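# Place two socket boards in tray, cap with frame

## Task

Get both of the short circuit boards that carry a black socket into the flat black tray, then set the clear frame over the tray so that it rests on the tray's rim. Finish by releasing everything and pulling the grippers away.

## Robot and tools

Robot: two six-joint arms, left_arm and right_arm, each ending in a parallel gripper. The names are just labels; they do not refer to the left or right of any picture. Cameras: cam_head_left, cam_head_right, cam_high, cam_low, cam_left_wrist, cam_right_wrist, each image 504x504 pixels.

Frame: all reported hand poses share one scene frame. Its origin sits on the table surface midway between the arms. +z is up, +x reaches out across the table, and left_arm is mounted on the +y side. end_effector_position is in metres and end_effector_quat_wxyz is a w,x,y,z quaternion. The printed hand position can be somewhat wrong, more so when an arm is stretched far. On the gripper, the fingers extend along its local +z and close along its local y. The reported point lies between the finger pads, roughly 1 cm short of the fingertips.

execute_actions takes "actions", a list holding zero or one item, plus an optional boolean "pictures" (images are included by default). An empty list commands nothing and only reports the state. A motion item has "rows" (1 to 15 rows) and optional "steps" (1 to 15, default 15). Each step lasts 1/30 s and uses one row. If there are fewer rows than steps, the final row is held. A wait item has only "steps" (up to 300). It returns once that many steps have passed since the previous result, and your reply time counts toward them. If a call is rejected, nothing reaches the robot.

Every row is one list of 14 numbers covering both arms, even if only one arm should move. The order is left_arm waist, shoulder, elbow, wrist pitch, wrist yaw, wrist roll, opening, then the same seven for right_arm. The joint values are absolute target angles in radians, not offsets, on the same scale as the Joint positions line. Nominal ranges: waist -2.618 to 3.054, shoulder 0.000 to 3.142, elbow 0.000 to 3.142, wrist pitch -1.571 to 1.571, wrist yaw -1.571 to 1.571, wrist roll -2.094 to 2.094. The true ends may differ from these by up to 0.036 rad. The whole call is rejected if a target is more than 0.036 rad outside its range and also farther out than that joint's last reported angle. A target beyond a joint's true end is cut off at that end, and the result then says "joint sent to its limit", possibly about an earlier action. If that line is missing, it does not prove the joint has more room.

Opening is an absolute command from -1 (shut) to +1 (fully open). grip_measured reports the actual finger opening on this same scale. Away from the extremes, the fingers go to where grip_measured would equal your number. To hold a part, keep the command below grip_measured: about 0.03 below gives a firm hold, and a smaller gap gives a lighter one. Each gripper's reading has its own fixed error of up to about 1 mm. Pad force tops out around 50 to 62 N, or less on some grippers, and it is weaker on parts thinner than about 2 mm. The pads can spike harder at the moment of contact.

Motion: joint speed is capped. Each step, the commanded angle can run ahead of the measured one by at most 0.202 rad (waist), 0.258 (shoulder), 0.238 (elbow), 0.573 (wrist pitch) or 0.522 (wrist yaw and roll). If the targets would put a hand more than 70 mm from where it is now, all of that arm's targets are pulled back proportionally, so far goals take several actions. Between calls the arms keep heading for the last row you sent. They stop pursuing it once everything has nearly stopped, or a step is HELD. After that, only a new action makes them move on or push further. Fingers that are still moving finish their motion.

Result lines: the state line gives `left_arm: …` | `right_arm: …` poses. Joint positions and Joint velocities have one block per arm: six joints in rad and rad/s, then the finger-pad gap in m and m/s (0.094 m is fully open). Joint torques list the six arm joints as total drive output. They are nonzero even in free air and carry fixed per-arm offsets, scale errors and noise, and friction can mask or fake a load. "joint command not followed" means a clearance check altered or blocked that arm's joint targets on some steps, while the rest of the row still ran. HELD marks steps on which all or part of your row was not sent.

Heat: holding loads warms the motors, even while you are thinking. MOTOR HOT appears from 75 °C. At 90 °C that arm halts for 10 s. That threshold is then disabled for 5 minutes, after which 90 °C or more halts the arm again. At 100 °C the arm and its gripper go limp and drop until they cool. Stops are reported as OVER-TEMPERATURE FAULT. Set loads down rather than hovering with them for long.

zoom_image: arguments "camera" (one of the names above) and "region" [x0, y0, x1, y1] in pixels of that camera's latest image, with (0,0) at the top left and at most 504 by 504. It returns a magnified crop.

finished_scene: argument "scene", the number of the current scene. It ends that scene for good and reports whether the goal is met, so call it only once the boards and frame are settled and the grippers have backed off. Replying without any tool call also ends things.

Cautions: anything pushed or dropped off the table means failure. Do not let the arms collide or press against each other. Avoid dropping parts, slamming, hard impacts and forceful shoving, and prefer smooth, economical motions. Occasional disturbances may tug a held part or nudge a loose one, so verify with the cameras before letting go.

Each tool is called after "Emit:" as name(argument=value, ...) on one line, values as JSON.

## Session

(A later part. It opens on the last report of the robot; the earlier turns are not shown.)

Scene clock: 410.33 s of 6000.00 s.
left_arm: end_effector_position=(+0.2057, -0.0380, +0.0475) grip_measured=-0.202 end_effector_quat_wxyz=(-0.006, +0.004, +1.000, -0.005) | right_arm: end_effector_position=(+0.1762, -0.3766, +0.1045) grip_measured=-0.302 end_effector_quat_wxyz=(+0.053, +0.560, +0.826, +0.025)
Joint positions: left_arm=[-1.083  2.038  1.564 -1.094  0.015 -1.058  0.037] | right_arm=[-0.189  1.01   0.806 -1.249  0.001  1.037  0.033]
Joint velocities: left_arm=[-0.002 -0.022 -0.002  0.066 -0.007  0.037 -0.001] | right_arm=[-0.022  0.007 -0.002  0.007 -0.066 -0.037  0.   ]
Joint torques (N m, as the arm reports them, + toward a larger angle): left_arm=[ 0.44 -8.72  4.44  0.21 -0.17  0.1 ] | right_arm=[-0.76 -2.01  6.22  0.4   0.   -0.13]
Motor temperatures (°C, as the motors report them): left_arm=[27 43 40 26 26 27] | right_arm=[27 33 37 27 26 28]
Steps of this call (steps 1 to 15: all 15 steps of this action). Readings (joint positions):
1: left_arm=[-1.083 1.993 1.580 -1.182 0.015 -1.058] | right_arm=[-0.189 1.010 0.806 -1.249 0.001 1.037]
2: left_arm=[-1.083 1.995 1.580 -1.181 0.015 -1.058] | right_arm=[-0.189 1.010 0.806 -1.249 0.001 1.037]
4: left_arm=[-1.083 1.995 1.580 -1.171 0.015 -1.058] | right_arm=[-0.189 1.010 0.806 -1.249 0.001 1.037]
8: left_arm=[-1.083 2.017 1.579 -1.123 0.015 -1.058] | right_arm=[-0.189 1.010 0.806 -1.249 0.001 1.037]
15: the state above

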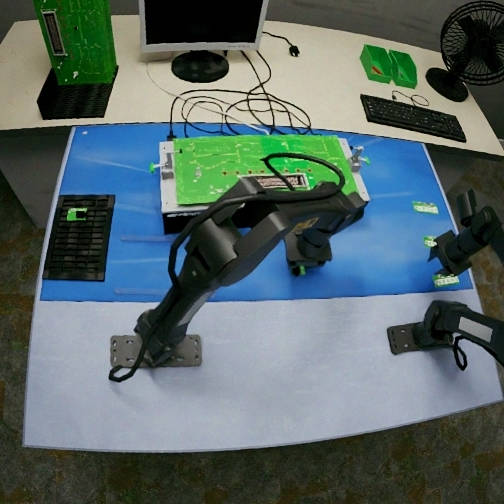

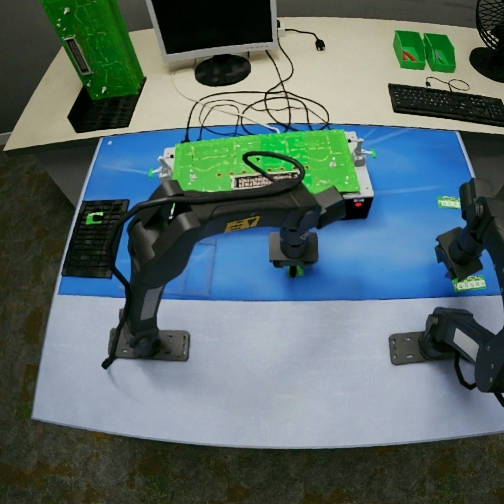

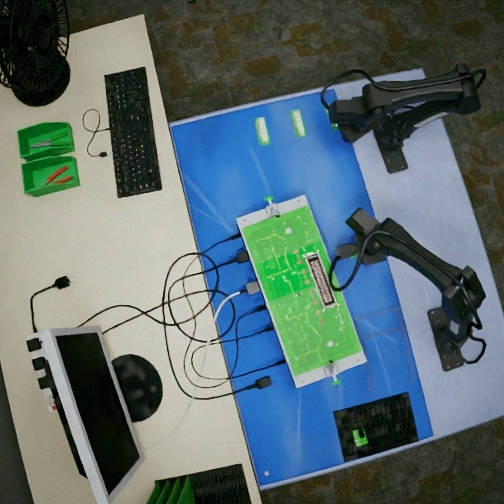

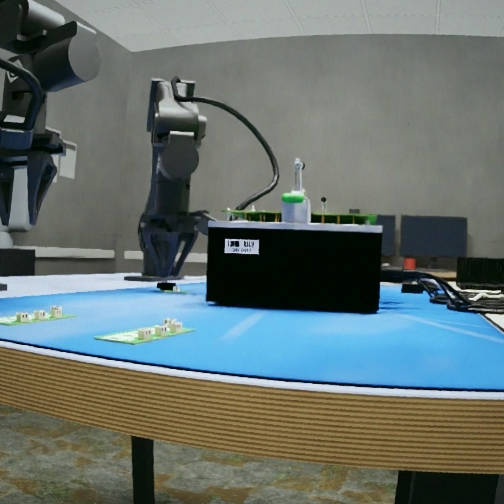

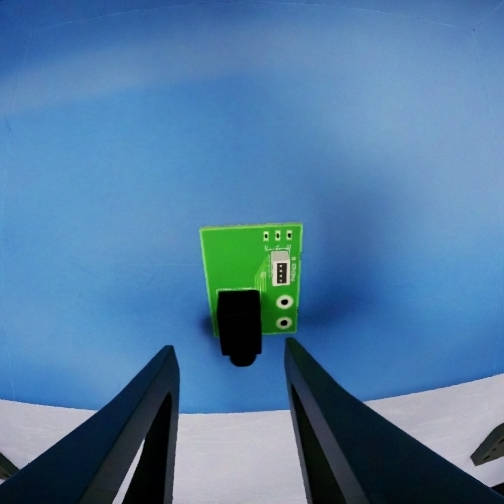

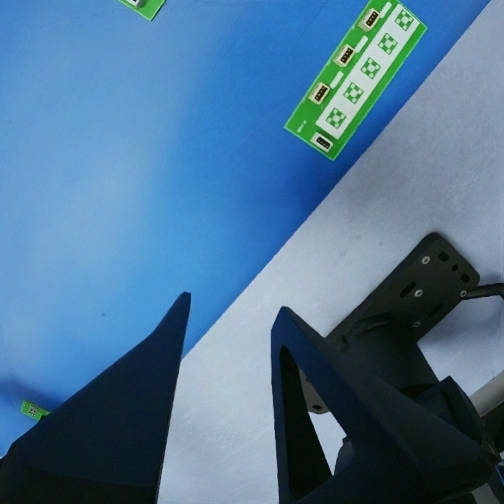

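Emit:
execute_actions(actions=[{"rows":[[-1.075,2.042,1.55,-1.06,0,-1.05,-0.28,-0.2,1.0,0.8,-1.25,0,1.03,-0.3],[-1.075,2.046,1.545,-1.05,0,-1.05,-0.28,-0.2,1.0,0.8,-1.25,0,1.03,-0.3],[-1.075,2.05,1.54,-1.04,0,-1.05,-0.28,-0.2,1.0,0.8,-1.25,0,1.03,-0.3],[-1.075,2.054,1.53,-1.03,0,-1.05,-0.28,-0.2,1.0,0.8,-1.25,0,1.03,-0.3],[-1.075,2.058,1.525,-1.02,0,-1.05,-0.28,-0.2,1.0,0.8,-1.25,0,1.03,-0.3],[-1.075,2.061,1.518,-1.012,0,-1.05,-0.28,-0.2,1.0,0.8,-1.25,0,1.03,-0.3],[-1.075,2.065,1.51,-1.006,0,-1.05,-0.28,-0.2,1.0,0.8,-1.25,0,1.03,-0.3]],"steps":15}], pictures=false)

Emit:
execute_actions(actions=[{"rows":[[-1.075,2.065,1.51,-1.006,0,-1.05,-0.35,-0.2,1.0,0.8,-1.25,0,1.03,-0.3],[-1.075,2.065,1.51,-1.006,0,-1.05,-0.42,-0.2,1.0,0.8,-1.25,0,1.03,-0.3],[-1.075,2.065,1.51,-1.006,0,-1.05,-0.48,-0.2,1.0,0.8,-1.25,0,1.03,-0.3],[-1.075,2.065,1.51,-1.006,0,-1.05,-0.54,-0.2,1.0,0.8,-1.25,0,1.03,-0.3],[-1.075,2.065,1.51,-1.006,0,-1.05,-0.59,-0.2,1.0,0.8,-1.25,0,1.03,-0.3],[-1.075,2.065,1.51,-1.006,0,-1.05,-0.63,-0.2,1.0,0.8,-1.25,0,1.03,-0.3],[-1.075,2.065,1.51,-1.006,0,-1.05,-0.66,-0.2,1.0,0.8,-1.25,0,1.03,-0.3],[-1.075,2.065,1.51,-1.006,0,-1.05,-0.68,-0.2,1.0,0.8,-1.25,0,1.03,-0.3],[-1.075,2.065,1.51,-1.006,0,-1.05,-0.7,-0.2,1.0,0.8,-1.25,0,1.03,-0.3],[-1.075,2.065,1.51,-1.006,0,-1.05,-0.72,-0.2,1.0,0.8,-1.25,0,1.03,-0.3]],"steps":15}])

Emit:
execute_actions(actions=[{"rows":[[-1.075,2.05,1.54,-1.05,0,-1.05,-0.72,-0.2,1.0,0.8,-1.25,0,1.03,-0.3],[-1.075,2.04,1.55,-1.07,0,-1.05,-0.72,-0.2,1.0,0.8,-1.25,0,1.03,-0.3],[-1.075,2.03,1.56,-1.09,0,-1.05,-0.72,-0.2,1.0,0.8,-1.25,0,1.03,-0.3],[-1.075,2.02,1.57,-1.11,0,-1.05,-0.72,-0.2,1.0,0.8,-1.25,0,1.03,-0.3],[-1.075,2.01,1.58,-1.13,0,-1.05,-0.72,-0.2,1.0,0.8,-1.25,0,1.03,-0.3],[-1.075,2.0,1.59,-1.15,0,-1.05,-0.72,-0.2,1.0,0.8,-1.25,0,1.03,-0.3],[-1.075,1.98,1.6,-1.17,0,-1.05,-0.72,-0.2,1.0,0.8,-1.25,0,1.03,-0.3],[-1.075,1.96,1.61,-1.19,0,-1.05,-0.72,-0.2,1.0,0.8,-1.25,0,1.03,-0.3],[-1.075,1.95,1.61,-1.2,0,-1.05,-0.72,-0.2,1.0,0.8,-1.25,0,1.03,-0.3],[-1.075,1.92,1.6,-1.21,0,-1.05,-0.72,-0.2,1.0,0.8,-1.25,0,1.03,-0.3],[-1.075,1.88,1.58,-1.23,0,-1.05,-0.72,-0.2,1.0,0.8,-1.25,0,1.03,-0.3],[-1.075,1.84,1.56,-1.25,0,-1.05,-0.72,-0.2,1.0,0.8,-1.25,0,1.03,-0.3],[-1.075,1.8,1.53,-1.26,0,-1.05,-0.72,-0.2,1.0,0.8,-1.25,0,1.03,-0.3],[-1.075,1.76,1.5,-1.27,0,-1.05,-0.72,-0.2,1.0,0.8,-1.25,0,1.03,-0.3],[-1.075,1.72,1.47,-1.28,0,-1.05,-0.72,-0.2,1.0,0.8,-1.25,0,1.03,-0.3]],"steps":15}], pictures=false)

Emit:
execute_actions(actions=[{"rows":[[-1.075,1.68,1.44,-1.29,0,-1.05,-0.72,-0.2,1.0,0.8,-1.25,0,1.03,-0.3],[-1.075,1.64,1.41,-1.31,0,-1.05,-0.72,-0.2,1.0,0.8,-1.25,0,1.03,-0.3],[-1.075,1.6,1.38,-1.32,0,-1.05,-0.72,-0.2,1.0,0.8,-1.25,0,1.03,-0.3],[-1.075,1.56,1.35,-1.33,0,-1.05,-0.72,-0.2,1.0,0.8,-1.25,0,1.03,-0.3],[-1.075,1.52,1.32,-1.34,0,-1.05,-0.72,-0.2,1.0,0.8,-1.25,0,1.03,-0.3],[-1.075,1.48,1.29,-1.35,0,-1.05,-0.72,-0.2,1.0,0.8,-1.25,0,1.03,-0.3],[-1.075,1.44,1.26,-1.36,0,-1.05,-0.72,-0.2,1.0,0.8,-1.25,0,1.03,-0.3],[-1.075,1.4,1.23,-1.38,0,-1.05,-0.72,-0.2,1.0,0.8,-1.25,0,1.03,-0.3],[-1.05,1.4,1.23,-1.38,0,-1.05,-0.72,-0.2,1.0,0.8,-1.25,0,1.03,-0.3],[-1.01,1.4,1.23,-1.38,0,-1.05,-0.72,-0.2,1.0,0.8,-1.25,0,1.03,-0.3],[-0.96,1.4,1.23,-1.38,0,-1.05,-0.72,-0.2,1.0,0.8,-1.25,0,1.03,-0.3],[-0.9,1.4,1.23,-1.38,0,-1.05,-0.72,-0.2,1.0,0.8,-1.25,0,1.03,-0.3],[-0.83,1.4,1.23,-1.38,0,-1.05,-0.72,-0.2,1.0,0.8,-1.25,0,1.03,-0.3],[-0.76,1.4,1.23,-1.38,0,-1.05,-0.72,-0.2,1.0,0.8,-1.25,0,1.03,-0.3],[-0.69,1.4,1.23,-1.38,0,-1.05,-0.72,-0.2,1.0,0.8,-1.25,0,1.03,-0.3]],"steps":15}], pictures=false)

Emit:
execute_actions(actions=[{"rows":[[0.4,1.4,1.23,-1.38,0,-1.0,-0.72,-0.2,1.0,0.8,-1.25,0,1.03,-0.3]],"steps":15}], pictures=false)

Emit:
execute_actions(actions=[{"rows":[[0.45,1.4,1.23,-1.38,0,-1.0,-0.72,-0.2,1.0,0.8,-1.25,0,1.03,-0.3],[0.5,1.4,1.23,-1.38,0,-1.0,-0.72,-0.2,1.0,0.8,-1.25,0,1.03,-0.3],[0.54,1.44,1.26,-1.36,0,-1.0,-0.72,-0.2,1.0,0.8,-1.25,0,1.03,-0.3],[0.56,1.48,1.29,-1.35,0,-1.0,-0.72,-0.2,1.0,0.8,-1.25,0,1.03,-0.3],[0.562,1.52,1.31,-1.33,0,-1.0,-0.72,-0.2,1.0,0.8,-1.25,0,1.03,-0.3],[0.562,1.56,1.33,-1.31,0,-1.0,-0.72,-0.2,1.0,0.8,-1.25,0,1.03,-0.3],[0.562,1.6,1.35,-1.29,0,-1.0,-0.72,-0.2,1.0,0.8,-1.25,0,1.03,-0.3],[0.562,1.64,1.37,-1.27,0,-1.0,-0.72,-0.2,1.0,0.8,-1.25,0,1.03,-0.3],[0.562,1.68,1.39,-1.25,0,-1.0,-0.72,-0.2,1.0,0.8,-1.25,0,1.03,-0.3],[0.562,1.72,1.41,-1.23,0,-1.0,-0.72,-0.2,1.0,0.8,-1.25,0,1.03,-0.3],[0.562,1.76,1.43,-1.21,0,-1.0,-0.72,-0.2,1.0,0.8,-1.25,0,1.03,-0.3],[0.562,1.8,1.445,-1.18,0,-1.0,-0.72,-0.2,1.0,0.8,-1.25,0,1.03,-0.3],[0.562,1.83,1.455,-1.16,0,-1.0,-0.72,-0.2,1.0,0.8,-1.25,0,1.03,-0.3],[0.562,1.855,1.46,-1.135,0,-1.0,-0.72,-0.2,1.0,0.8,-1.25,0,1.03,-0.3]],"steps":15}], pictures=false)

Emit:
execute_actions(actions=[{"steps":12}])

Scene clock: 474.33 s of 6000.00 s.
left_arm: end_effector_position=(+0.2072, -0.0407, +0.0284) grip_measured=-0.278 end_effector_quat_wxyz=(-0.004, +0.004, +1.000, -0.008) | right_arm: end_effector_position=(+0.1762, -0.3766, +0.1045) grip_measured=-0.302 end_effector_quat_wxyz=(+0.053, +0.560, +0.826, +0.025)
Joint positions: left_arm=[-1.083  2.062  1.521 -1.02   0.015 -1.058  0.034] | right_arm=[-0.189  1.01   0.806 -1.249  0.001  1.037  0.033]
Joint velocities: left_arm=[-0.012 -0.007 -0.007  0.022 -0.139 -0.007 -0.001] | right_arm=[-0.002 -0.007  0.002  0.037 -0.007 -0.022  0.   ]
Joint torques (N m, as the arm reports them, + toward a larger angle): left_arm=[ 0.56 -8.48  4.34  0.26 -0.17  0.12] | right_arm=[-0.74 -2.01  6.23  0.4   0.   -0.12]
Motor temperatures (°C, as the motors report them): left_arm=[27 44 38 26 26 27] | right_arm=[27 32 37 27 26 28]
Steps of this call (steps 1 to 15: the robot went on to your last target; steps 16 to 90: nothing new was sent; then 60.50 s passed at rest; steps 91 to 105: all 15 steps of this action). Readings (joint positions):
91: left_arm=[-1.083 2.038 1.564 -1.085 0.015 -1.058] | right_arm=[-0.189 1.010 0.806 -1.249 0.001 1.037]
92: left_arm=[-1.083 2.038 1.564 -1.081 0.015 -1.058] | right_arm=[-0.189 1.010 0.806 -1.249 0.001 1.037]
94: left_arm=[-1.083 2.038 1.560 -1.065 0.015 -1.058] | right_arm=[-0.189 1.010 0.806 -1.249 0.001 1.037]
98: left_arm=[-1.083 2.045 1.536 -1.034 0.015 -1.058] | right_arm=[-0.189 1.010 0.806 -1.249 0.001 1.037]
105: the state above

Scene clock: 474.83 s of 6000.00 s.
left_arm: end_effector_position=(+0.2080, -0.0421, +0.0284) grip_measured=-0.684 end_effector_quat_wxyz=(-0.002, +0.004, +1.000, -0.011) | right_arm: end_effector_position=(+0.1762, -0.3766, +0.1045) grip_measured=-0.302 end_effector_quat_wxyz=(+0.053, +0.560, +0.826, +0.025)
Joint positions: left_arm=[-1.083  2.062  1.521 -1.013  0.015 -1.058  0.015] | right_arm=[-0.189  1.01   0.806 -1.249  0.001  1.037  0.033]
Joint velocities: left_arm=[ 0.002  0.007  0.007 -0.007 -0.037 -0.037  0.001] | right_arm=[ 0.017 -0.007  0.002  0.007 -0.037  0.022 -0.001]
Joint torques (N m, as the arm reports them, + toward a larger angle): left_arm=[ 0.39 -8.68  4.39  0.23 -0.17  0.12] | right_arm=[-0.75 -2.01  6.23  0.4   0.01 -0.13]
Motor temperatures (°C, as the motors report them): left_arm=[27 44 38 26 26 27] | right_arm=[27 32 37 27 26 28]
Steps of this call (steps 1 to 15: all 15 steps of this action). Readings (joint positions):
1: left_arm=[-1.083 2.062 1.521 -1.018 0.015 -1.058] | right_arm=[-0.189 1.010 0.806 -1.249 0.001 1.037]
2: left_arm=[-1.083 2.062 1.521 -1.017 0.015 -1.058] | right_arm=[-0.189 1.010 0.806 -1.249 0.001 1.037]
4: left_arm=[-1.083 2.062 1.521 -1.015 0.015 -1.058] | right_arm=[-0.189 1.010 0.806 -1.249 0.001 1.037]
8: left_arm=[-1.083 2.062 1.521 -1.014 0.015 -1.058] | right_arm=[-0.189 1.010 0.806 -1.249 0.001 1.037]
15: the state above

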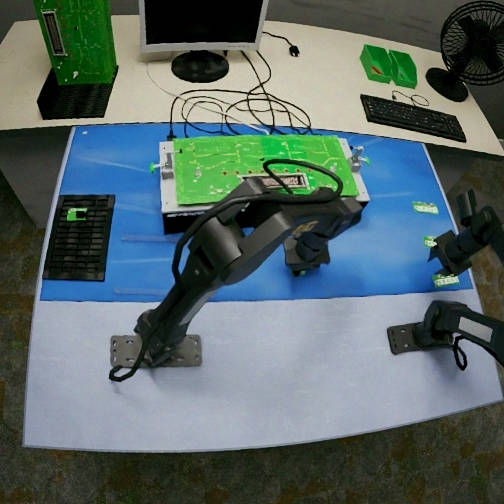

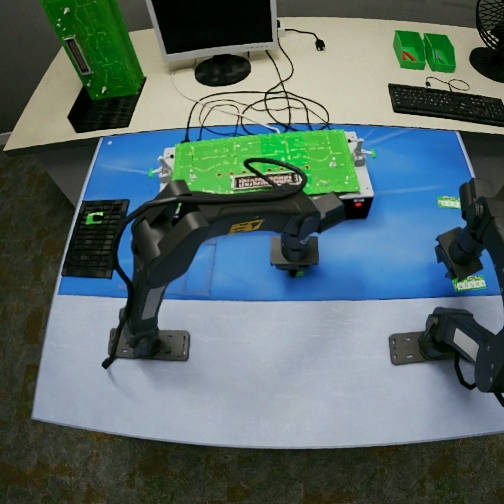

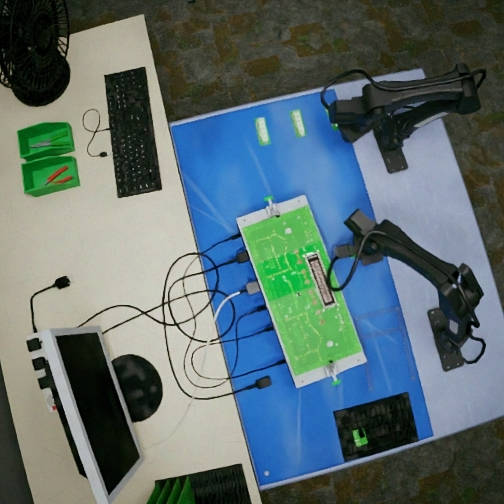

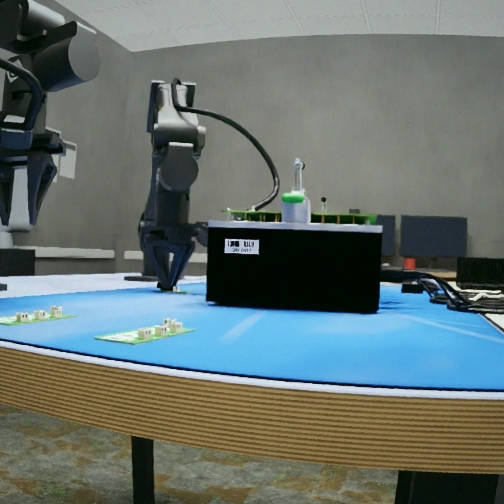

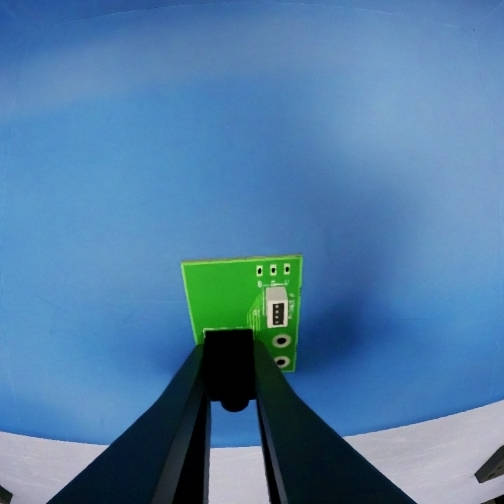

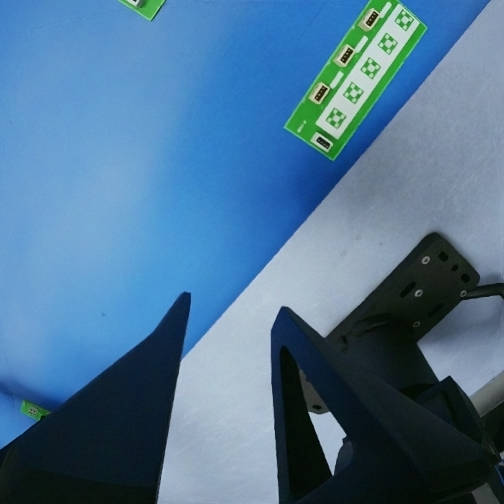

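Scene clock: 475.33 s of 6000.00 s.
left_arm: end_effector_position=(+0.1935, -0.0160, +0.1196) grip_measured=-0.684 end_effector_quat_wxyz=(+0.019, +0.004, +0.999, -0.049) | right_arm: end_effector_position=(+0.1762, -0.3766, +0.1045) grip_measured=-0.302 end_effector_quat_wxyz=(+0.053, +0.560, +0.826, +0.025)
Joint positions: left_arm=[-1.083  1.807  1.533 -1.192  0.015 -1.058  0.015] | right_arm=[-0.189  1.01   0.806 -1.249  0.001  1.037  0.033]
Joint velocities: left_arm=[-0.002 -1.36  -0.652 -0.286 -0.007  0.007  0.001] | right_arm=[-0.002 -0.017 -0.012  0.007 -0.037  0.066  0.   ]
Joint torques (N m, as the arm reports them, + toward a larger angle): left_arm=[ 0.45 -7.42  3.8  -0.09 -0.17  0.13] | right_arm=[-0.75 -2.01  6.22  0.4   0.01 -0.12]
Motor temperatures (°C, as the motors report them): left_arm=[27 44 38 26 26 27] | right_arm=[27 32 37 27 26 28]
Steps of this call (steps 1 to 15: all 15 steps of this action). Readings (joint positions):
1: left_arm=[-1.083 2.062 1.521 -1.015 0.015 -1.058] | right_arm=[-0.189 1.010 0.806 -1.249 0.001 1.037]
2: left_arm=[-1.083 2.062 1.521 -1.021 0.015 -1.058] | right_arm=[-0.189 1.010 0.806 -1.249 0.001 1.037]
4: left_arm=[-1.083 2.060 1.528 -1.044 0.015 -1.058] | right_arm=[-0.189 1.010 0.806 -1.249 0.001 1.037]
8: left_arm=[-1.083 2.026 1.559 -1.108 0.015 -1.058] | right_arm=[-0.189 1.010 0.806 -1.249 0.001 1.037]
15: the state above

Scene clock: 475.83 s of 6000.00 s.
left_arm: end_effector_position=(+0.1844, +0.1252, +0.1519) grip_measured=-0.684 end_effector_quat_wxyz=(+0.007, -0.125, +0.992, -0.025) | right_arm: end_effector_position=(+0.1762, -0.3766, +0.1045) grip_measured=-0.302 end_effector_quat_wxyz=(+0.053, +0.560, +0.826, +0.025)
Joint positions: left_arm=[-0.825  1.403  1.247 -1.366  0.019 -1.057  0.015] | right_arm=[-0.189  1.01   0.806 -1.249  0.001  1.037  0.033]
Joint velocities: left_arm=[ 2.039  0.012  0.002 -0.095 -0.037  0.022 -0.001] | right_arm=[-0.012 -0.007 -0.017 -0.051 -0.037 -0.007 -0.   ]
Joint torques (N m, as the arm reports them, + toward a larger angle): left_arm=[ 0.61 -3.67  4.03  0.08 -0.16  0.05] | right_arm=[-0.75 -2.01  6.22  0.41  0.   -0.13]
Motor temperatures (°C, as the motors report them): left_arm=[27 44 38 26 26 27] | right_arm=[27 32 37 27 26 28]
Steps of this call (steps 1 to 15: all 15 steps of this action). Readings (joint positions):
1: left_arm=[-1.083 1.760 1.509 -1.204 0.015 -1.058] | right_arm=[-0.189 1.010 0.806 -1.249 0.001 1.037]
2: left_arm=[-1.083 1.713 1.482 -1.218 0.014 -1.058] | right_arm=[-0.189 1.010 0.806 -1.249 0.001 1.037]
4: left_arm=[-1.083 1.626 1.424 -1.249 0.014 -1.058] | right_arm=[-0.189 1.010 0.806 -1.249 0.001 1.037]
8: left_arm=[-1.083 1.473 1.298 -1.305 0.014 -1.058] | right_arm=[-0.189 1.010 0.806 -1.249 0.001 1.037]
15: the state above

Scene clock: 476.33 s of 6000.00 s.
left_arm: end_effector_position=(+0.2497, +0.3695, +0.1519) grip_measured=-0.684 end_effector_quat_wxyz=(+0.022, -0.609, +0.793, -0.012) | right_arm: end_effector_position=(+0.1762, -0.3766, +0.1045) grip_measured=-0.302 end_effector_quat_wxyz=(+0.053, +0.560, +0.826, +0.025)
Joint positions: left_arm=[ 0.28   1.403  1.247 -1.365  0.006 -1.012  0.015] | right_arm=[-0.189  1.01   0.806 -1.249  0.001  1.037  0.033]
Joint velocities: left_arm=[ 2.029 -0.012 -0.012  0.037  0.007  0.037 -0.001] | right_arm=[-0.007 -0.002  0.007 -0.037 -0.066 -0.022 -0.001]
Joint torques (N m, as the arm reports them, + toward a larger angle): left_arm=[-0.12 -4.05  4.24  0.08 -0.08  0.15] | right_arm=[-0.75 -2.01  6.23  0.4   0.01 -0.13]
Motor temperatures (°C, as the motors report them): left_arm=[27 44 38 26 26 27] | right_arm=[27 32 37 27 26 28]
Steps of this call (steps 1 to 15: all 15 steps of this action). Readings (joint positions):
1: left_arm=[-0.752 1.403 1.247 -1.366 0.017 -1.050] | right_arm=[-0.189 1.010 0.806 -1.249 0.001 1.037]
2: left_arm=[-0.678 1.403 1.247 -1.366 0.016 -1.042] | right_arm=[-0.189 1.010 0.806 -1.249 0.001 1.037]
4: left_arm=[-0.531 1.403 1.247 -1.365 0.013 -1.030] | right_arm=[-0.189 1.010 0.806 -1.249 0.001 1.037]
8: left_arm=[-0.236 1.403 1.247 -1.365 0.010 -1.018] | right_arm=[-0.189 1.010 0.806 -1.249 0.001 1.037]
15: the state above

Scene clock: 476.83 s of 6000.00 s.
left_arm: end_effector_position=(+0.2957, +0.4809, +0.0848) grip_measured=-0.684 end_effector_quat_wxyz=(+0.014, +0.714, -0.700, -0.004) | right_arm: end_effector_position=(+0.1762, -0.3766, +0.1045) grip_measured=-0.302 end_effector_quat_wxyz=(+0.053, +0.560, +0.826, +0.025)
Joint positions: left_arm=[ 0.562  1.832  1.431 -1.199 -0.001 -1.01   0.015] | right_arm=[-0.189  1.01   0.806 -1.249  0.001  1.037  0.033]
Joint velocities: left_arm=[ 0.017  0.75   0.12   0.637 -0.022  0.037  0.   ] | right_arm=[-0.002  0.007 -0.002 -0.037  0.007 -0.022  0.001]
Joint torques (N m, as the arm reports them, + toward a larger angle): left_arm=[-0.15 -8.61  6.74 -0.27  0.02  0.07] | right_arm=[-0.75 -2.01  6.22  0.4   0.   -0.13]
Motor temperatures (°C, as the motors report them): left_arm=[27 44 38 26 26 27] | right_arm=[27 32 37 27 26 28]
Steps of this call (steps 1 to 15: all 15 steps of this action). Readings (joint positions):
1: left_arm=[0.348 1.403 1.247 -1.365 0.005 -1.011] | right_arm=[-0.189 1.010 0.806 -1.249 0.001 1.037]
2: left_arm=[0.410 1.403 1.247 -1.365 0.004 -1.011] | right_arm=[-0.189 1.010 0.806 -1.249 0.001 1.037]
4: left_arm=[0.508 1.417 1.251 -1.366 0.002 -1.011] | right_arm=[-0.189 1.010 0.806 -1.249 0.001 1.037]
8: left_arm=[0.562 1.549 1.321 -1.343 -0.001 -1.011] | right_arm=[-0.189 1.010 0.806 -1.249 0.001 1.037]
15: the state above

Scene clock: 477.23 s of 6000.00 s.
left_arm: end_effector_position=(+0.3074, +0.4886, +0.0736) grip_measured=-0.684 end_effector_quat_wxyz=(+0.004, +0.713, -0.701, -0.001) | right_arm: end_effector_position=(+0.1762, -0.3766, +0.1045) grip_measured=-0.302 end_effector_quat_wxyz=(+0.053, +0.560, +0.826, +0.025)
Joint positions: left_arm=[ 0.562  1.871  1.437 -1.144 -0.001 -1.009  0.015] | right_arm=[-0.189  1.01   0.806 -1.249  0.001  1.037  0.033]
Joint velocities: left_arm=[-0.012  0.007 -0.007  0.081  0.022  0.022  0.   ] | right_arm=[ 0.007 -0.002  0.007 -0.007 -0.022  0.022 -0.   ]
Joint torques (N m, as the arm reports them, + toward a larger angle): left_arm=[-0.05 -8.63  6.84  0.18  0.01  0.1 ] | right_arm=[-0.76 -2.01  6.22  0.4   0.   -0.13]
Motor temperatures (°C, as the motors report them): left_arm=[27 44 38 26 26 27] | right_arm=[27 32 37 27 26 28]
Steps of this call (steps 1 to 12: the robot went on to your last target). Readings (joint positions):
1: left_arm=[0.562 1.854 1.432 -1.180 -0.001 -1.009] | right_arm=[-0.189 1.010 0.806 -1.249 0.001 1.037]
2: left_arm=[0.562 1.867 1.432 -1.169 -0.001 -1.009] | right_arm=[-0.189 1.010 0.806 -1.249 0.001 1.037]
4: left_arm=[0.562 1.875 1.432 -1.157 -0.001 -1.009] | right_arm=[-0.189 1.010 0.806 -1.249 0.001 1.037]
8: left_arm=[0.562 1.871 1.436 -1.148 -0.001 -1.009] | right_arm=[-0.189 1.010 0.806 -1.249 0.001 1.037]
12: the state above

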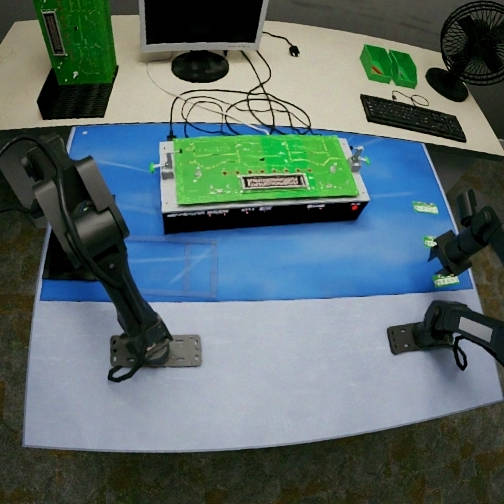

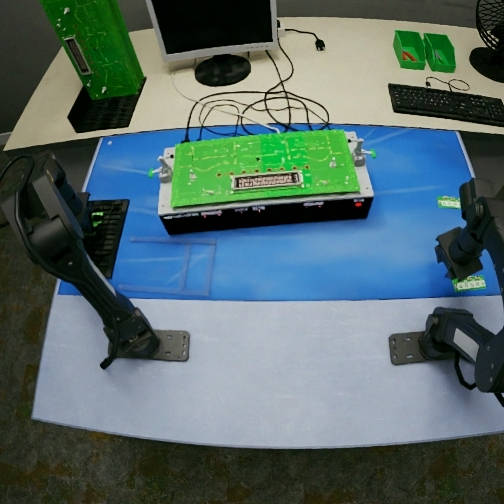

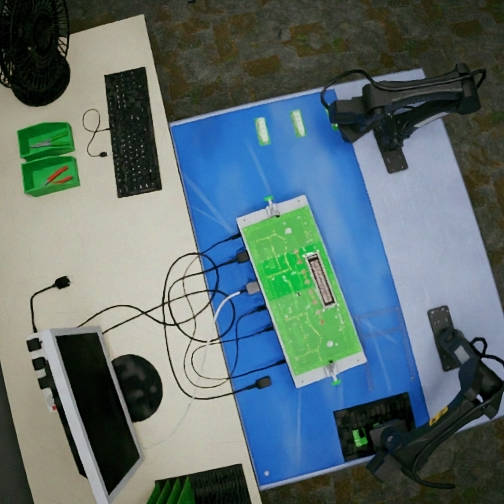

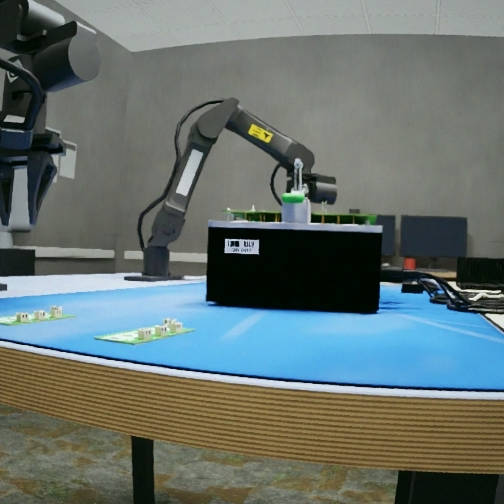

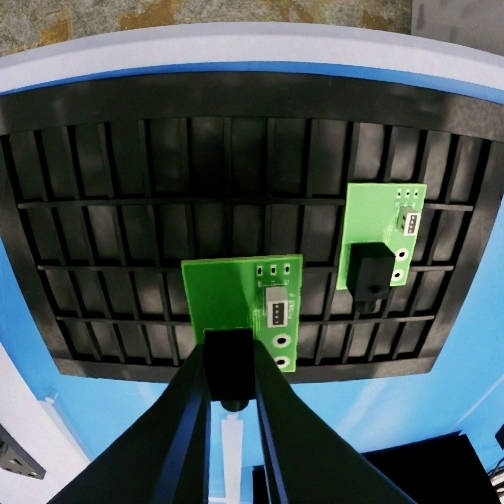

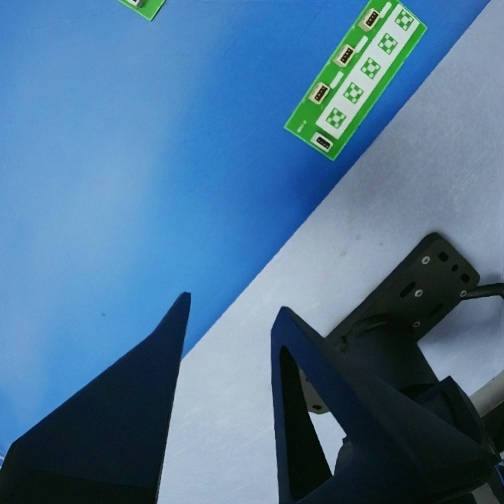

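Emit:
execute_actions(actions=[{"rows":[[0.562,1.875,1.42,-1.125,0,-1.0,-0.72,-0.2,1.0,0.8,-1.25,0,1.03,-0.3],[0.562,1.879,1.41,-1.11,0,-1.0,-0.72,-0.2,1.0,0.8,-1.25,0,1.03,-0.3],[0.562,1.883,1.4,-1.095,0,-1.0,-0.72,-0.2,1.0,0.8,-1.25,0,1.03,-0.3],[0.562,1.887,1.39,-1.08,0,-1.0,-0.72,-0.2,1.0,0.8,-1.25,0,1.03,-0.3],[0.562,1.891,1.38,-1.065,0,-1.0,-0.72,-0.2,1.0,0.8,-1.25,0,1.03,-0.3],[0.562,1.894,1.37,-1.05,0,-1.0,-0.72,-0.2,1.0,0.8,-1.25,0,1.03,-0.3],[0.562,1.897,1.36,-1.04,0,-1.0,-0.72,-0.2,1.0,0.8,-1.25,0,1.03,-0.3],[0.562,1.9,1.35,-1.025,0,-1.0,-0.72,-0.2,1.0,0.8,-1.25,0,1.03,-0.3],[0.562,1.902,1.342,-1.015,0,-1.0,-0.72,-0.2,1.0,0.8,-1.25,0,1.03,-0.3],[0.562,1.904,1.335,-1.005,0,-1.0,-0.72,-0.2,1.0,0.8,-1.25,0,1.03,-0.3],[0.562,1.906,1.33,-0.998,0,-1.0,-0.72,-0.2,1.0,0.8,-1.25,0,1.03,-0.3],[0.562,1.908,1.325,-0.992,0,-1.0,-0.72,-0.2,1.0,0.8,-1.25,0,1.03,-0.3],[0.562,1.909,1.321,-0.988,0,-1.0,-0.72,-0.2,1.0,0.8,-1.25,0,1.03,-0.3],[0.562,1.91,1.318,-0.985,0,-1.0,-0.72,-0.2,1.0,0.8,-1.25,0,1.03,-0.3]],"steps":15}], pictures=false)

Emit:
execute_actions(actions=[{"steps":10}], pictures=false)

Scene clock: 496.07 s of 6000.00 s.
left_arm: end_effector_position=(+0.3043, +0.4866, +0.0371) grip_measured=-0.684 end_effector_quat_wxyz=(+0.010, +0.713, -0.701, -0.003) | right_arm: end_effector_position=(+0.1762, -0.3766, +0.1045) grip_measured=-0.302 end_effector_quat_wxyz=(+0.053, +0.560, +0.826, +0.025)
Joint positions: left_arm=[ 0.562  1.905  1.332 -1.018 -0.001 -1.009  0.015] | right_arm=[-0.189  1.01   0.806 -1.249  0.001  1.037  0.033]
Joint velocities: left_arm=[ 0.002  0.032 -0.085  0.11   0.037  0.022  0.001] | right_arm=[ 0.007 -0.007 -0.007 -0.037  0.022 -0.022  0.001]
Joint torques (N m, as the arm reports them, + toward a larger angle): left_arm=[-0.07 -7.65  4.42  0.23  0.02  0.12] | right_arm=[-0.75 -2.01  6.22  0.4   0.   -0.13]
Motor temperatures (°C, as the motors report them): left_arm=[27 44 40 26 26 27] | right_arm=[27 32 37 27 26 28]
Steps of this call (steps 1 to 30: the robot went on to your last target; steps 31 to 90: nothing new was sent; then 15.33 s passed at rest; steps 91 to 105: all 15 steps of this action). Readings (joint positions):
91: left_arm=[0.562 1.871 1.437 -1.141 -0.001 -1.009] | right_arm=[-0.189 1.010 0.806 -1.249 0.001 1.037]
92: left_arm=[0.562 1.871 1.435 -1.137 -0.001 -1.009] | right_arm=[-0.189 1.010 0.806 -1.249 0.001 1.037]
94: left_arm=[0.562 1.871 1.424 -1.120 -0.001 -1.009] | right_arm=[-0.189 1.010 0.806 -1.249 0.001 1.037]
98: left_arm=[0.562 1.879 1.385 -1.078 -0.001 -1.009] | right_arm=[-0.189 1.010 0.806 -1.249 0.001 1.037]
105: the state above

Scene clock: 496.40 s of 6000.00 s.
left_arm: end_effector_position=(+0.3084, +0.4892, +0.0362) grip_measured=-0.684 end_effector_quat_wxyz=(+0.000, +0.713, -0.701, -0.001) | right_arm: end_effector_position=(+0.1762, -0.3766, +0.1045) grip_measured=-0.302 end_effector_quat_wxyz=(+0.053, +0.560, +0.826, +0.025)
Joint positions: left_arm=[ 0.562  1.907  1.33  -0.995 -0.001 -1.009  0.015] | right_arm=[-0.189  1.01   0.806 -1.249  0.001  1.037  0.033]
Joint velocities: left_arm=[ 0.007  0.002 -0.002  0.022  0.007  0.022 -0.001] | right_arm=[ 0.012  0.002 -0.007 -0.022 -0.081  0.007 -0.001]
Joint torques (N m, as the arm reports them, + toward a larger angle): left_arm=[ 0.06 -7.29  4.26  0.17 -0.02  0.08] | right_arm=[-0.74 -2.01  6.22  0.4   0.   -0.13]
Motor temperatures (°C, as the motors report them): left_arm=[27 44 40 26 26 27] | right_arm=[27 32 37 27 26 28]
Steps of this call (steps 1 to 10: the robot went on to your last target). Readings (joint positions):
1: left_arm=[0.562 1.907 1.330 -1.015 -0.001 -1.009] | right_arm=[-0.189 1.010 0.806 -1.249 0.001 1.037]
2: left_arm=[0.562 1.907 1.330 -1.014 -0.001 -1.009] | right_arm=[-0.189 1.010 0.806 -1.249 0.001 1.037]
4: left_arm=[0.562 1.907 1.330 -1.006 -0.001 -1.009] | right_arm=[-0.189 1.010 0.806 -1.249 0.001 1.037]
8: left_arm=[0.562 1.907 1.330 -0.998 -0.001 -1.009] | right_arm=[-0.189 1.010 0.806 -1.249 0.001 1.037]
10: the state above

Emit:
execute_actions(actions=[{"rows":[[0.562,1.918,1.318,-0.985,0,-1.0,-0.72,-0.2,1.0,0.8,-1.25,0,1.03,-0.3],[0.562,1.918,1.318,-0.985,0,-1.0,-0.72,-0.2,1.0,0.8,-1.25,0,1.03,-0.3],[0.562,1.918,1.318,-0.985,0,-1.0,-0.72,-0.2,1.0,0.8,-1.25,0,1.03,-0.3],[0.562,1.918,1.318,-0.985,0,-1.0,-0.72,-0.2,1.0,0.8,-1.25,0,1.03,-0.3],[0.562,1.918,1.318,-0.985,0,-1.0,-0.72,-0.2,1.0,0.8,-1.25,0,1.03,-0.3],[0.562,1.908,1.33,-0.985,0,-1.0,-0.62,-0.2,1.0,0.8,-1.25,0,1.03,-0.3],[0.562,1.908,1.33,-0.985,0,-1.0,-0.5,-0.2,1.0,0.8,-1.25,0,1.03,-0.3],[0.562,1.908,1.33,-0.985,0,-1.0,-0.35,-0.2,1.0,0.8,-1.25,0,1.03,-0.3],[0.562,1.908,1.33,-0.985,0,-1.0,-0.35,-0.2,1.0,0.8,-1.25,0,1.03,-0.3],[0.562,1.908,1.33,-0.985,0,-1.0,-0.35,-0.2,1.0,0.8,-1.25,0,1.03,-0.3],[0.562,1.89,1.36,-1.02,0,-1.0,-0.35,-0.2,1.0,0.8,-1.25,0,1.03,-0.3],[0.562,1.88,1.38,-1.05,0,-1.0,-0.35,-0.2,1.0,0.8,-1.25,0,1.03,-0.3],[0.562,1.87,1.4,-1.08,0,-1.0,-0.35,-0.2,1.0,0.8,-1.25,0,1.03,-0.3],[0.562,1.86,1.42,-1.11,0,-1.0,-0.35,-0.2,1.0,0.8,-1.25,0,1.03,-0.3],[0.562,1.85,1.44,-1.14,0,-1.0,-0.35,-0.2,1.0,0.8,-1.25,0,1.03,-0.3]],"steps":15}], pictures=false)

Emit:
execute_actions(actions=[{"rows":[[0.562,1.83,1.44,-1.16,0,-1.0,-0.35,-0.2,1.0,0.8,-1.25,0,1.03,-0.3],[0.562,1.8,1.44,-1.19,0,-1.0,-0.35,-0.2,1.0,0.8,-1.25,0,1.03,-0.3],[0.55,1.77,1.43,-1.22,0,-1.04,-0.35,-0.2,1.0,0.8,-1.25,0,1.03,-0.3],[0.52,1.74,1.42,-1.25,0,-1.08,-0.35,-0.2,1.0,0.8,-1.25,0,1.03,-0.3],[0.48,1.71,1.41,-1.27,0,-1.12,-0.35,-0.2,1.0,0.8,-1.25,0,1.03,-0.3],[0.43,1.68,1.4,-1.29,0,-1.17,-0.35,-0.2,1.0,0.8,-1.25,0,1.03,-0.3],[0.38,1.65,1.39,-1.31,0,-1.22,-0.35,-0.2,1.0,0.8,-1.25,0,1.03,-0.3],[0.33,1.62,1.385,-1.34,0,-1.27,-0.35,-0.2,1.0,0.8,-1.25,0,1.03,-0.3],[0.28,1.6,1.385,-1.36,0,-1.32,-0.35,-0.2,1.0,0.8,-1.25,0,1.03,-0.3],[0.23,1.6,1.385,-1.36,0,-1.37,-0.35,-0.2,1.0,0.8,-1.25,0,1.03,-0.3],[0.18,1.6,1.385,-1.36,0,-1.42,-0.35,-0.2,1.0,0.8,-1.25,0,1.03,-0.3],[0.13,1.6,1.385,-1.36,0,-1.47,-0.35,-0.2,1.0,0.8,-1.25,0,1.03,-0.3],[0.08,1.6,1.385,-1.36,0,-1.51,-0.35,-0.2,1.0,0.8,-1.25,0,1.03,-0.3],[0.03,1.6,1.385,-1.36,0,-1.55,-0.35,-0.2,1.0,0.8,-1.25,0,1.03,-0.3],[-0.015,1.6,1.385,-1.36,0,-1.58,-0.35,-0.2,1.0,0.8,-1.25,0,1.03,-0.3]],"steps":15}], pictures=false)

Emit:
execute_actions(actions=[{"steps":12}])

Scene clock: 527.43 s of 6000.00 s.
left_arm: end_effector_position=(+0.3086, +0.4893, +0.0489) grip_measured=-0.352 end_effector_quat_wxyz=(+0.004, +0.713, -0.701, -0.002) | right_arm: end_effector_position=(+0.1762, -0.3766, +0.1045) grip_measured=-0.302 end_effector_quat_wxyz=(+0.053, +0.560, +0.826, +0.025)
Joint positions: left_arm=[ 0.562  1.9    1.374 -1.054 -0.001 -1.009  0.03 ] | right_arm=[-0.189  1.01   0.806 -1.249  0.001  1.037  0.033]
Joint velocities: left_arm=[-0.002 -0.159  0.53  -0.623  0.022 -0.081 -0.   ] | right_arm=[ 0.002 -0.012  0.002 -0.022 -0.051  0.007 -0.001]
Joint torques (N m, as the arm reports them, + toward a larger angle): left_arm=[  0.01 -10.1    7.67   0.1    0.04   0.12] | right_arm=[-0.74 -2.01  6.22  0.41  0.   -0.12]
Motor temperatures (°C, as the motors report them): left_arm=[27 43 38 26 26 27] | right_arm=[27 32 37 27 26 28]
Steps of this call (steps 1 to 30: the robot went on to your last target; steps 31 to 90: nothing new was sent; then 27.53 s passed at rest; steps 91 to 105: all 15 steps of this action). Readings (joint positions):
91: left_arm=[0.562 1.907 1.330 -0.992 -0.001 -1.009] | right_arm=[-0.189 1.010 0.806 -1.249 0.001 1.037]
92: left_arm=[0.562 1.907 1.330 -0.992 -0.001 -1.009] | right_arm=[-0.189 1.010 0.806 -1.249 0.001 1.037]
94: left_arm=[0.562 1.907 1.330 -0.992 -0.001 -1.009] | right_arm=[-0.189 1.010 0.806 -1.249 0.001 1.037]
98: left_arm=[0.562 1.907 1.330 -0.992 -0.001 -1.009] | right_arm=[-0.189 1.010 0.806 -1.249 0.001 1.037]
105: the state above

Scene clock: 527.93 s of 6000.00 s.
left_arm: end_effector_position=(+0.3147, +0.3243, +0.1468) grip_measured=-0.352 end_effector_quat_wxyz=(+0.026, -0.676, +0.736, -0.021) | right_arm: end_effector_position=(+0.1762, -0.3766, +0.1045) grip_measured=-0.302 end_effector_quat_wxyz=(+0.053, +0.560, +0.826, +0.025)
Joint positions: left_arm=[ 0.064  1.596  1.405 -1.312  0.001 -1.405  0.03 ] | right_arm=[-0.189  1.01   0.806 -1.249  0.001  1.037  0.033]
Joint velocities: left_arm=[-1.311  0.027 -0.046 -0.139  0.007 -1.106  0.   ] | right_arm=[-0.007 -0.002 -0.012  0.007  0.007  0.051 -0.   ]
Joint torques (N m, as the arm reports them, + toward a larger angle): left_arm=[ 0.13 -5.24  4.35 -0.01 -0.01 -0.07] | right_arm=[-0.74 -2.01  6.22  0.4   0.   -0.13]
Motor temperatures (°C, as the motors report them): left_arm=[27 43 38 26 26 27] | right_arm=[27 32 37 27 26 28]
Steps of this call (steps 1 to 15: all 15 steps of this action). Readings (joint positions):
1: left_arm=[0.562 1.890 1.389 -1.070 -0.001 -1.009] | right_arm=[-0.189 1.010 0.806 -1.249 0.001 1.037]
2: left_arm=[0.562 1.874 1.401 -1.085 -0.001 -1.009] | right_arm=[-0.189 1.010 0.806 -1.249 0.001 1.037]
4: left_arm=[0.559 1.820 1.407 -1.122 -0.001 -1.022] | right_arm=[-0.189 1.010 0.806 -1.249 0.001 1.037]
8: left_arm=[0.452 1.687 1.407 -1.216 -0.007 -1.122] | right_arm=[-0.189 1.010 0.806 -1.249 0.001 1.037]
15: the state above

Scene clock: 528.33 s of 6000.00 s.
left_arm: end_effector_position=(+0.3072, +0.2965, +0.1453) grip_measured=-0.352 end_effector_quat_wxyz=(-0.007, +0.700, -0.714, +0.015) | right_arm: end_effector_position=(+0.1762, -0.3766, +0.1045) grip_measured=-0.302 end_effector_quat_wxyz=(+0.053, +0.560, +0.826, +0.025)
Joint positions: left_arm=[-0.025  1.597  1.4   -1.343  0.011 -1.559  0.03 ] | right_arm=[-0.189  1.01   0.806 -1.249  0.001  1.037  0.033]
Joint velocities: left_arm=[-0.007  0.017  0.007 -0.022 -0.022 -0.095 -0.   ] | right_arm=[ 0.002 -0.002 -0.002 -0.037  0.037  0.022 -0.   ]
Joint torques (N m, as the arm reports them, + toward a larger angle): left_arm=[ 0.51 -5.21  4.38  0.04 -0.14 -0.03] | right_arm=[-0.75 -2.02  6.22  0.41  0.01 -0.13]
Motor temperatures (°C, as the motors report them): left_arm=[27 43 38 26 26 27] | right_arm=[27 32 37 27 26 28]
Steps of this call (steps 1 to 12: the robot went on to your last target). Readings (joint positions):
1: left_arm=[0.023 1.597 1.403 -1.317 0.004 -1.438] | right_arm=[-0.189 1.010 0.806 -1.249 0.001 1.037]
2: left_arm=[-0.006 1.597 1.401 -1.322 0.008 -1.464] | right_arm=[-0.189 1.010 0.806 -1.249 0.001 1.037]
4: left_arm=[-0.026 1.597 1.400 -1.331 0.012 -1.502] | right_arm=[-0.189 1.010 0.806 -1.249 0.001 1.037]
8: left_arm=[-0.025 1.597 1.400 -1.340 0.011 -1.543] | right_arm=[-0.189 1.010 0.806 -1.249 0.001 1.037]
12: the state above

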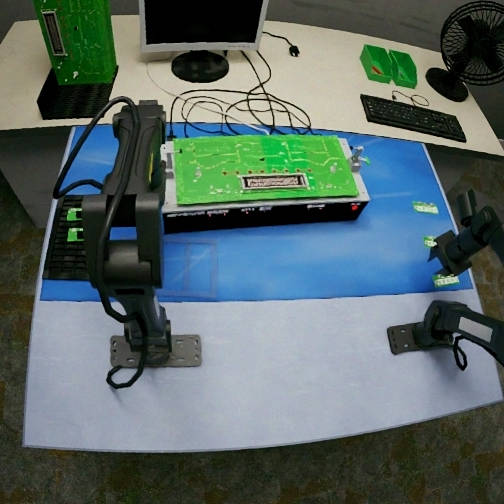

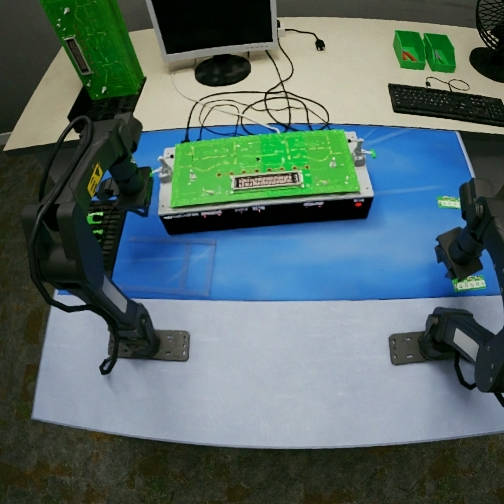

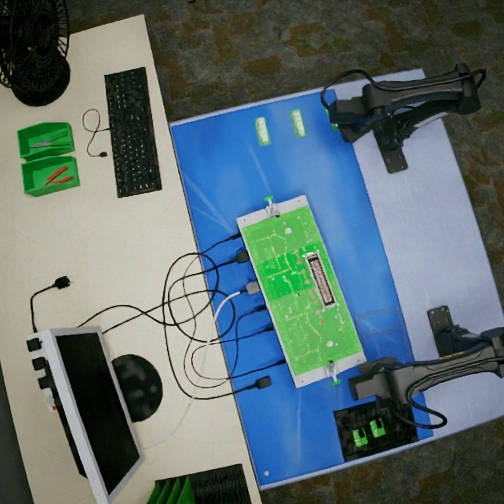

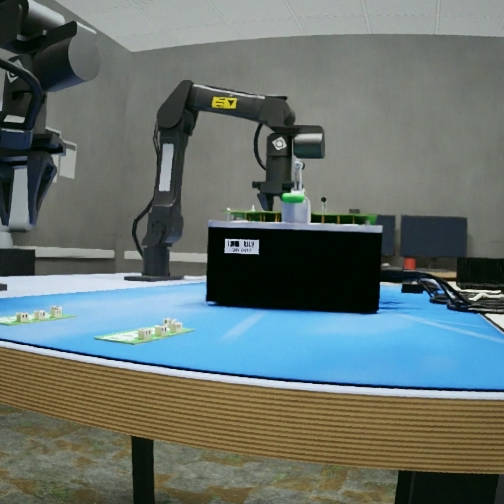

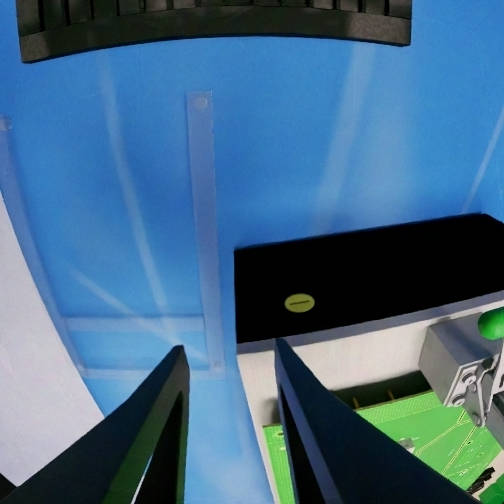

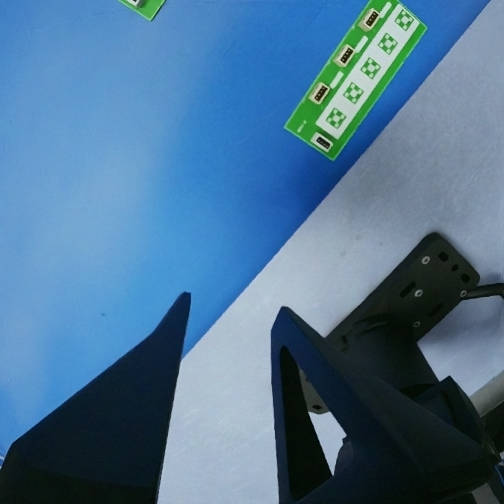

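Emit:
execute_actions(actions=[{"rows":[[-0.04,1.56,1.35,-1.35,0,-1.6,-0.3,-0.2,1.0,0.8,-1.25,0,1.03,-0.3],[-0.06,1.52,1.3,-1.35,0,-1.62,-0.3,-0.2,1.0,0.8,-1.25,0,1.03,-0.3],[-0.08,1.48,1.25,-1.34,0,-1.64,-0.3,-0.2,1.0,0.8,-1.25,0,1.03,-0.3],[-0.1,1.44,1.2,-1.33,0,-1.66,-0.3,-0.2,1.0,0.8,-1.25,0,1.03,-0.3],[-0.12,1.4,1.15,-1.32,0,-1.68,-0.3,-0.2,1.0,0.8,-1.25,0,1.03,-0.3],[-0.14,1.36,1.1,-1.31,0,-1.7,-0.3,-0.2,1.0,0.8,-1.25,0,1.03,-0.3],[-0.16,1.32,1.05,-1.3,0,-1.72,-0.3,-0.2,1.0,0.8,-1.25,0,1.03,-0.3],[-0.18,1.28,1.0,-1.29,0,-1.74,-0.3,-0.2,1.0,0.8,-1.25,0,1.03,-0.3],[-0.2,1.24,0.95,-1.28,0,-1.76,-0.3,-0.2,1.0,0.8,-1.25,0,1.03,-0.3],[-0.22,1.2,0.9,-1.27,0,-1.78,-0.3,-0.2,1.0,0.8,-1.25,0,1.03,-0.3],[-0.24,1.16,0.85,-1.26,0,-1.8,-0.3,-0.2,1.0,0.8,-1.25,0,1.03,-0.3],[-0.26,1.12,0.8,-1.25,0,-1.82,-0.3,-0.2,1.0,0.8,-1.25,0,1.03,-0.3],[-0.28,1.08,0.75,-1.24,0,-1.84,-0.3,-0.2,1.0,0.8,-1.25,0,1.03,-0.3],[-0.3,1.04,0.7,-1.235,0,-1.86,-0.3,-0.2,1.0,0.8,-1.25,0,1.03,-0.3],[-0.32,1.016,0.67,-1.23,0,-1.88,-0.3,-0.2,1.0,0.8,-1.25,0,1.03,-0.3]],"steps":15}], pictures=false)

Emit:
execute_actions(actions=[{"steps":12}])

Scene clock: 556.17 s of 6000.00 s.
left_arm: end_effector_position=(+0.1567, +0.2628, +0.0806) grip_measured=-0.302 end_effector_quat_wxyz=(+0.009, +0.693, -0.721, -0.007) | right_arm: end_effector_position=(+0.1762, -0.3766, +0.1045) grip_measured=-0.302 end_effector_quat_wxyz=(+0.053, +0.560, +0.826, +0.025)
Joint positions: left_arm=[-0.277  1.08   0.75  -1.264  0.008 -1.789  0.033] | right_arm=[-0.189  1.01   0.806 -1.249  0.001  1.037  0.033]
Joint velocities: left_arm=[-0.559 -0.979 -1.326  0.125 -0.022 -0.505 -0.001] | right_arm=[ 0.007 -0.002 -0.007  0.007  0.081  0.022 -0.   ]
Joint torques (N m, as the arm reports them, + toward a larger angle): left_arm=[-0.49 -1.23  5.28  0.26 -0.05 -0.08] | right_arm=[-0.75 -2.01  6.23  0.4   0.01 -0.13]
Motor temperatures (°C, as the motors report them): left_arm=[27 41 38 26 26 27] | right_arm=[27 32 37 27 26 28]
Steps of this call (steps 1 to 30: the robot went on to your last target; steps 31 to 90: nothing new was sent; then 24.33 s passed at rest; steps 91 to 105: all 15 steps of this action). Readings (joint positions):
91: left_arm=[-0.025 1.594 1.395 -1.341 0.011 -1.573] | right_arm=[-0.189 1.010 0.806 -1.249 0.001 1.037]
92: left_arm=[-0.027 1.582 1.375 -1.332 0.011 -1.580] | right_arm=[-0.189 1.010 0.806 -1.249 0.001 1.037]
94: left_arm=[-0.048 1.529 1.297 -1.316 0.009 -1.600] | right_arm=[-0.189 1.010 0.806 -1.249 0.001 1.037]
98: left_arm=[-0.137 1.364 1.094 -1.307 0.008 -1.660] | right_arm=[-0.189 1.010 0.806 -1.249 0.001 1.037]
105: the state above

Scene clock: 556.57 s of 6000.00 s.
left_arm: end_effector_position=(+0.1439, +0.2623, +0.0672) grip_measured=-0.302 end_effector_quat_wxyz=(+0.009, +0.709, -0.705, -0.008) | right_arm: end_effector_position=(+0.1762, -0.3766, +0.1045) grip_measured=-0.302 end_effector_quat_wxyz=(+0.053, +0.560, +0.826, +0.025)
Joint positions: left_arm=[-0.307  1.031  0.673 -1.237  0.008 -1.864  0.033] | right_arm=[-0.189  1.01   0.806 -1.249  0.001  1.037  0.033]
Joint velocities: left_arm=[ 0.002 -0.017 -0.012  0.066 -0.037 -0.022  0.001] | right_arm=[ 0.007  0.002 -0.007  0.037  0.037 -0.007 -0.001]
Joint torques (N m, as the arm reports them, + toward a larger angle): left_arm=[-0.85 -1.6   5.19  0.11 -0.1  -0.06] | right_arm=[-0.74 -2.01  6.22  0.4   0.01 -0.13]
Motor temperatures (°C, as the motors report them): left_arm=[27 41 38 26 26 27] | right_arm=[27 32 37 27 26 28]
Steps of this call (steps 1 to 12: the robot went on to your last target). Readings (joint positions):
1: left_arm=[-0.294 1.052 0.713 -1.265 0.008 -1.806] | right_arm=[-0.189 1.010 0.806 -1.249 0.001 1.037]
2: left_arm=[-0.303 1.036 0.688 -1.266 0.008 -1.819] | right_arm=[-0.189 1.010 0.806 -1.249 0.001 1.037]
4: left_arm=[-0.307 1.031 0.673 -1.265 0.008 -1.838] | right_arm=[-0.189 1.010 0.806 -1.249 0.001 1.037]
8: left_arm=[-0.307 1.031 0.673 -1.245 0.008 -1.857] | right_arm=[-0.189 1.010 0.806 -1.249 0.001 1.037]
12: the state above

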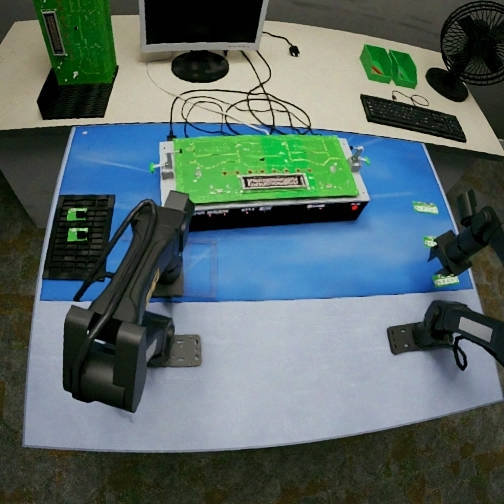

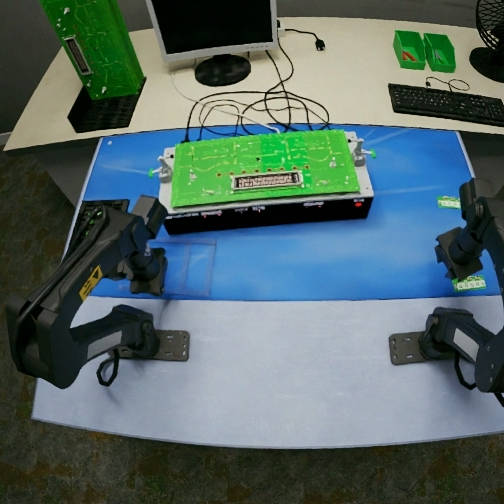

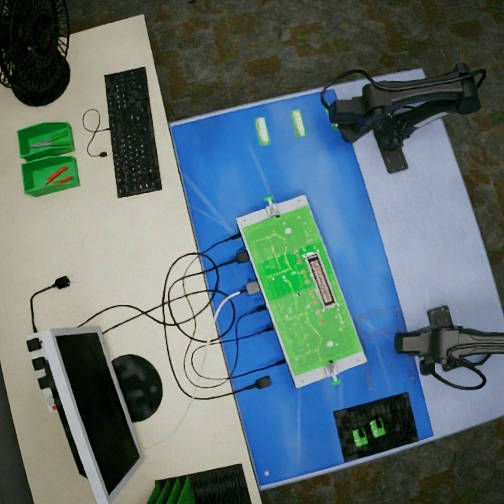

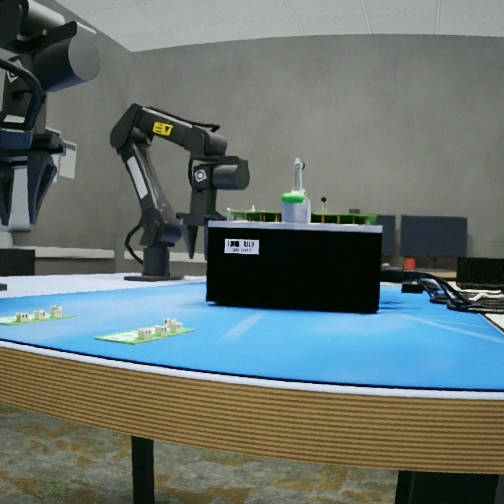

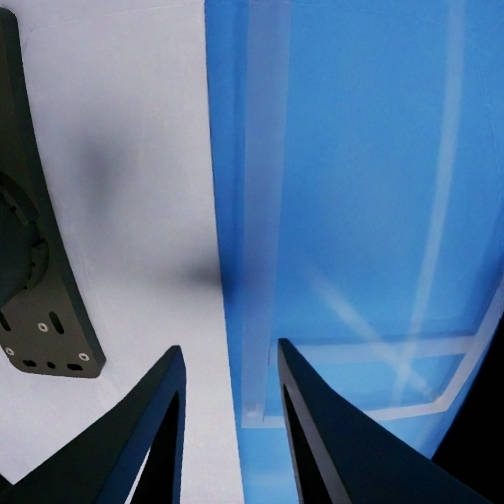

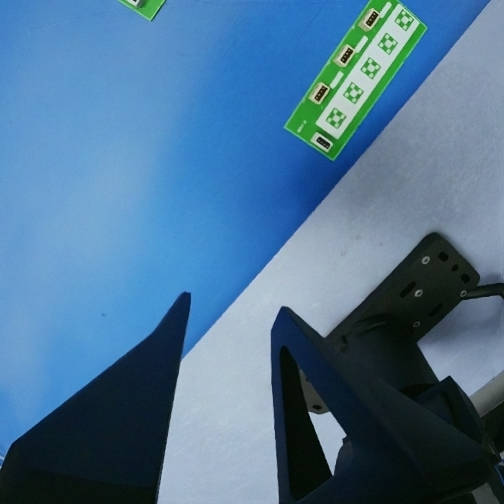

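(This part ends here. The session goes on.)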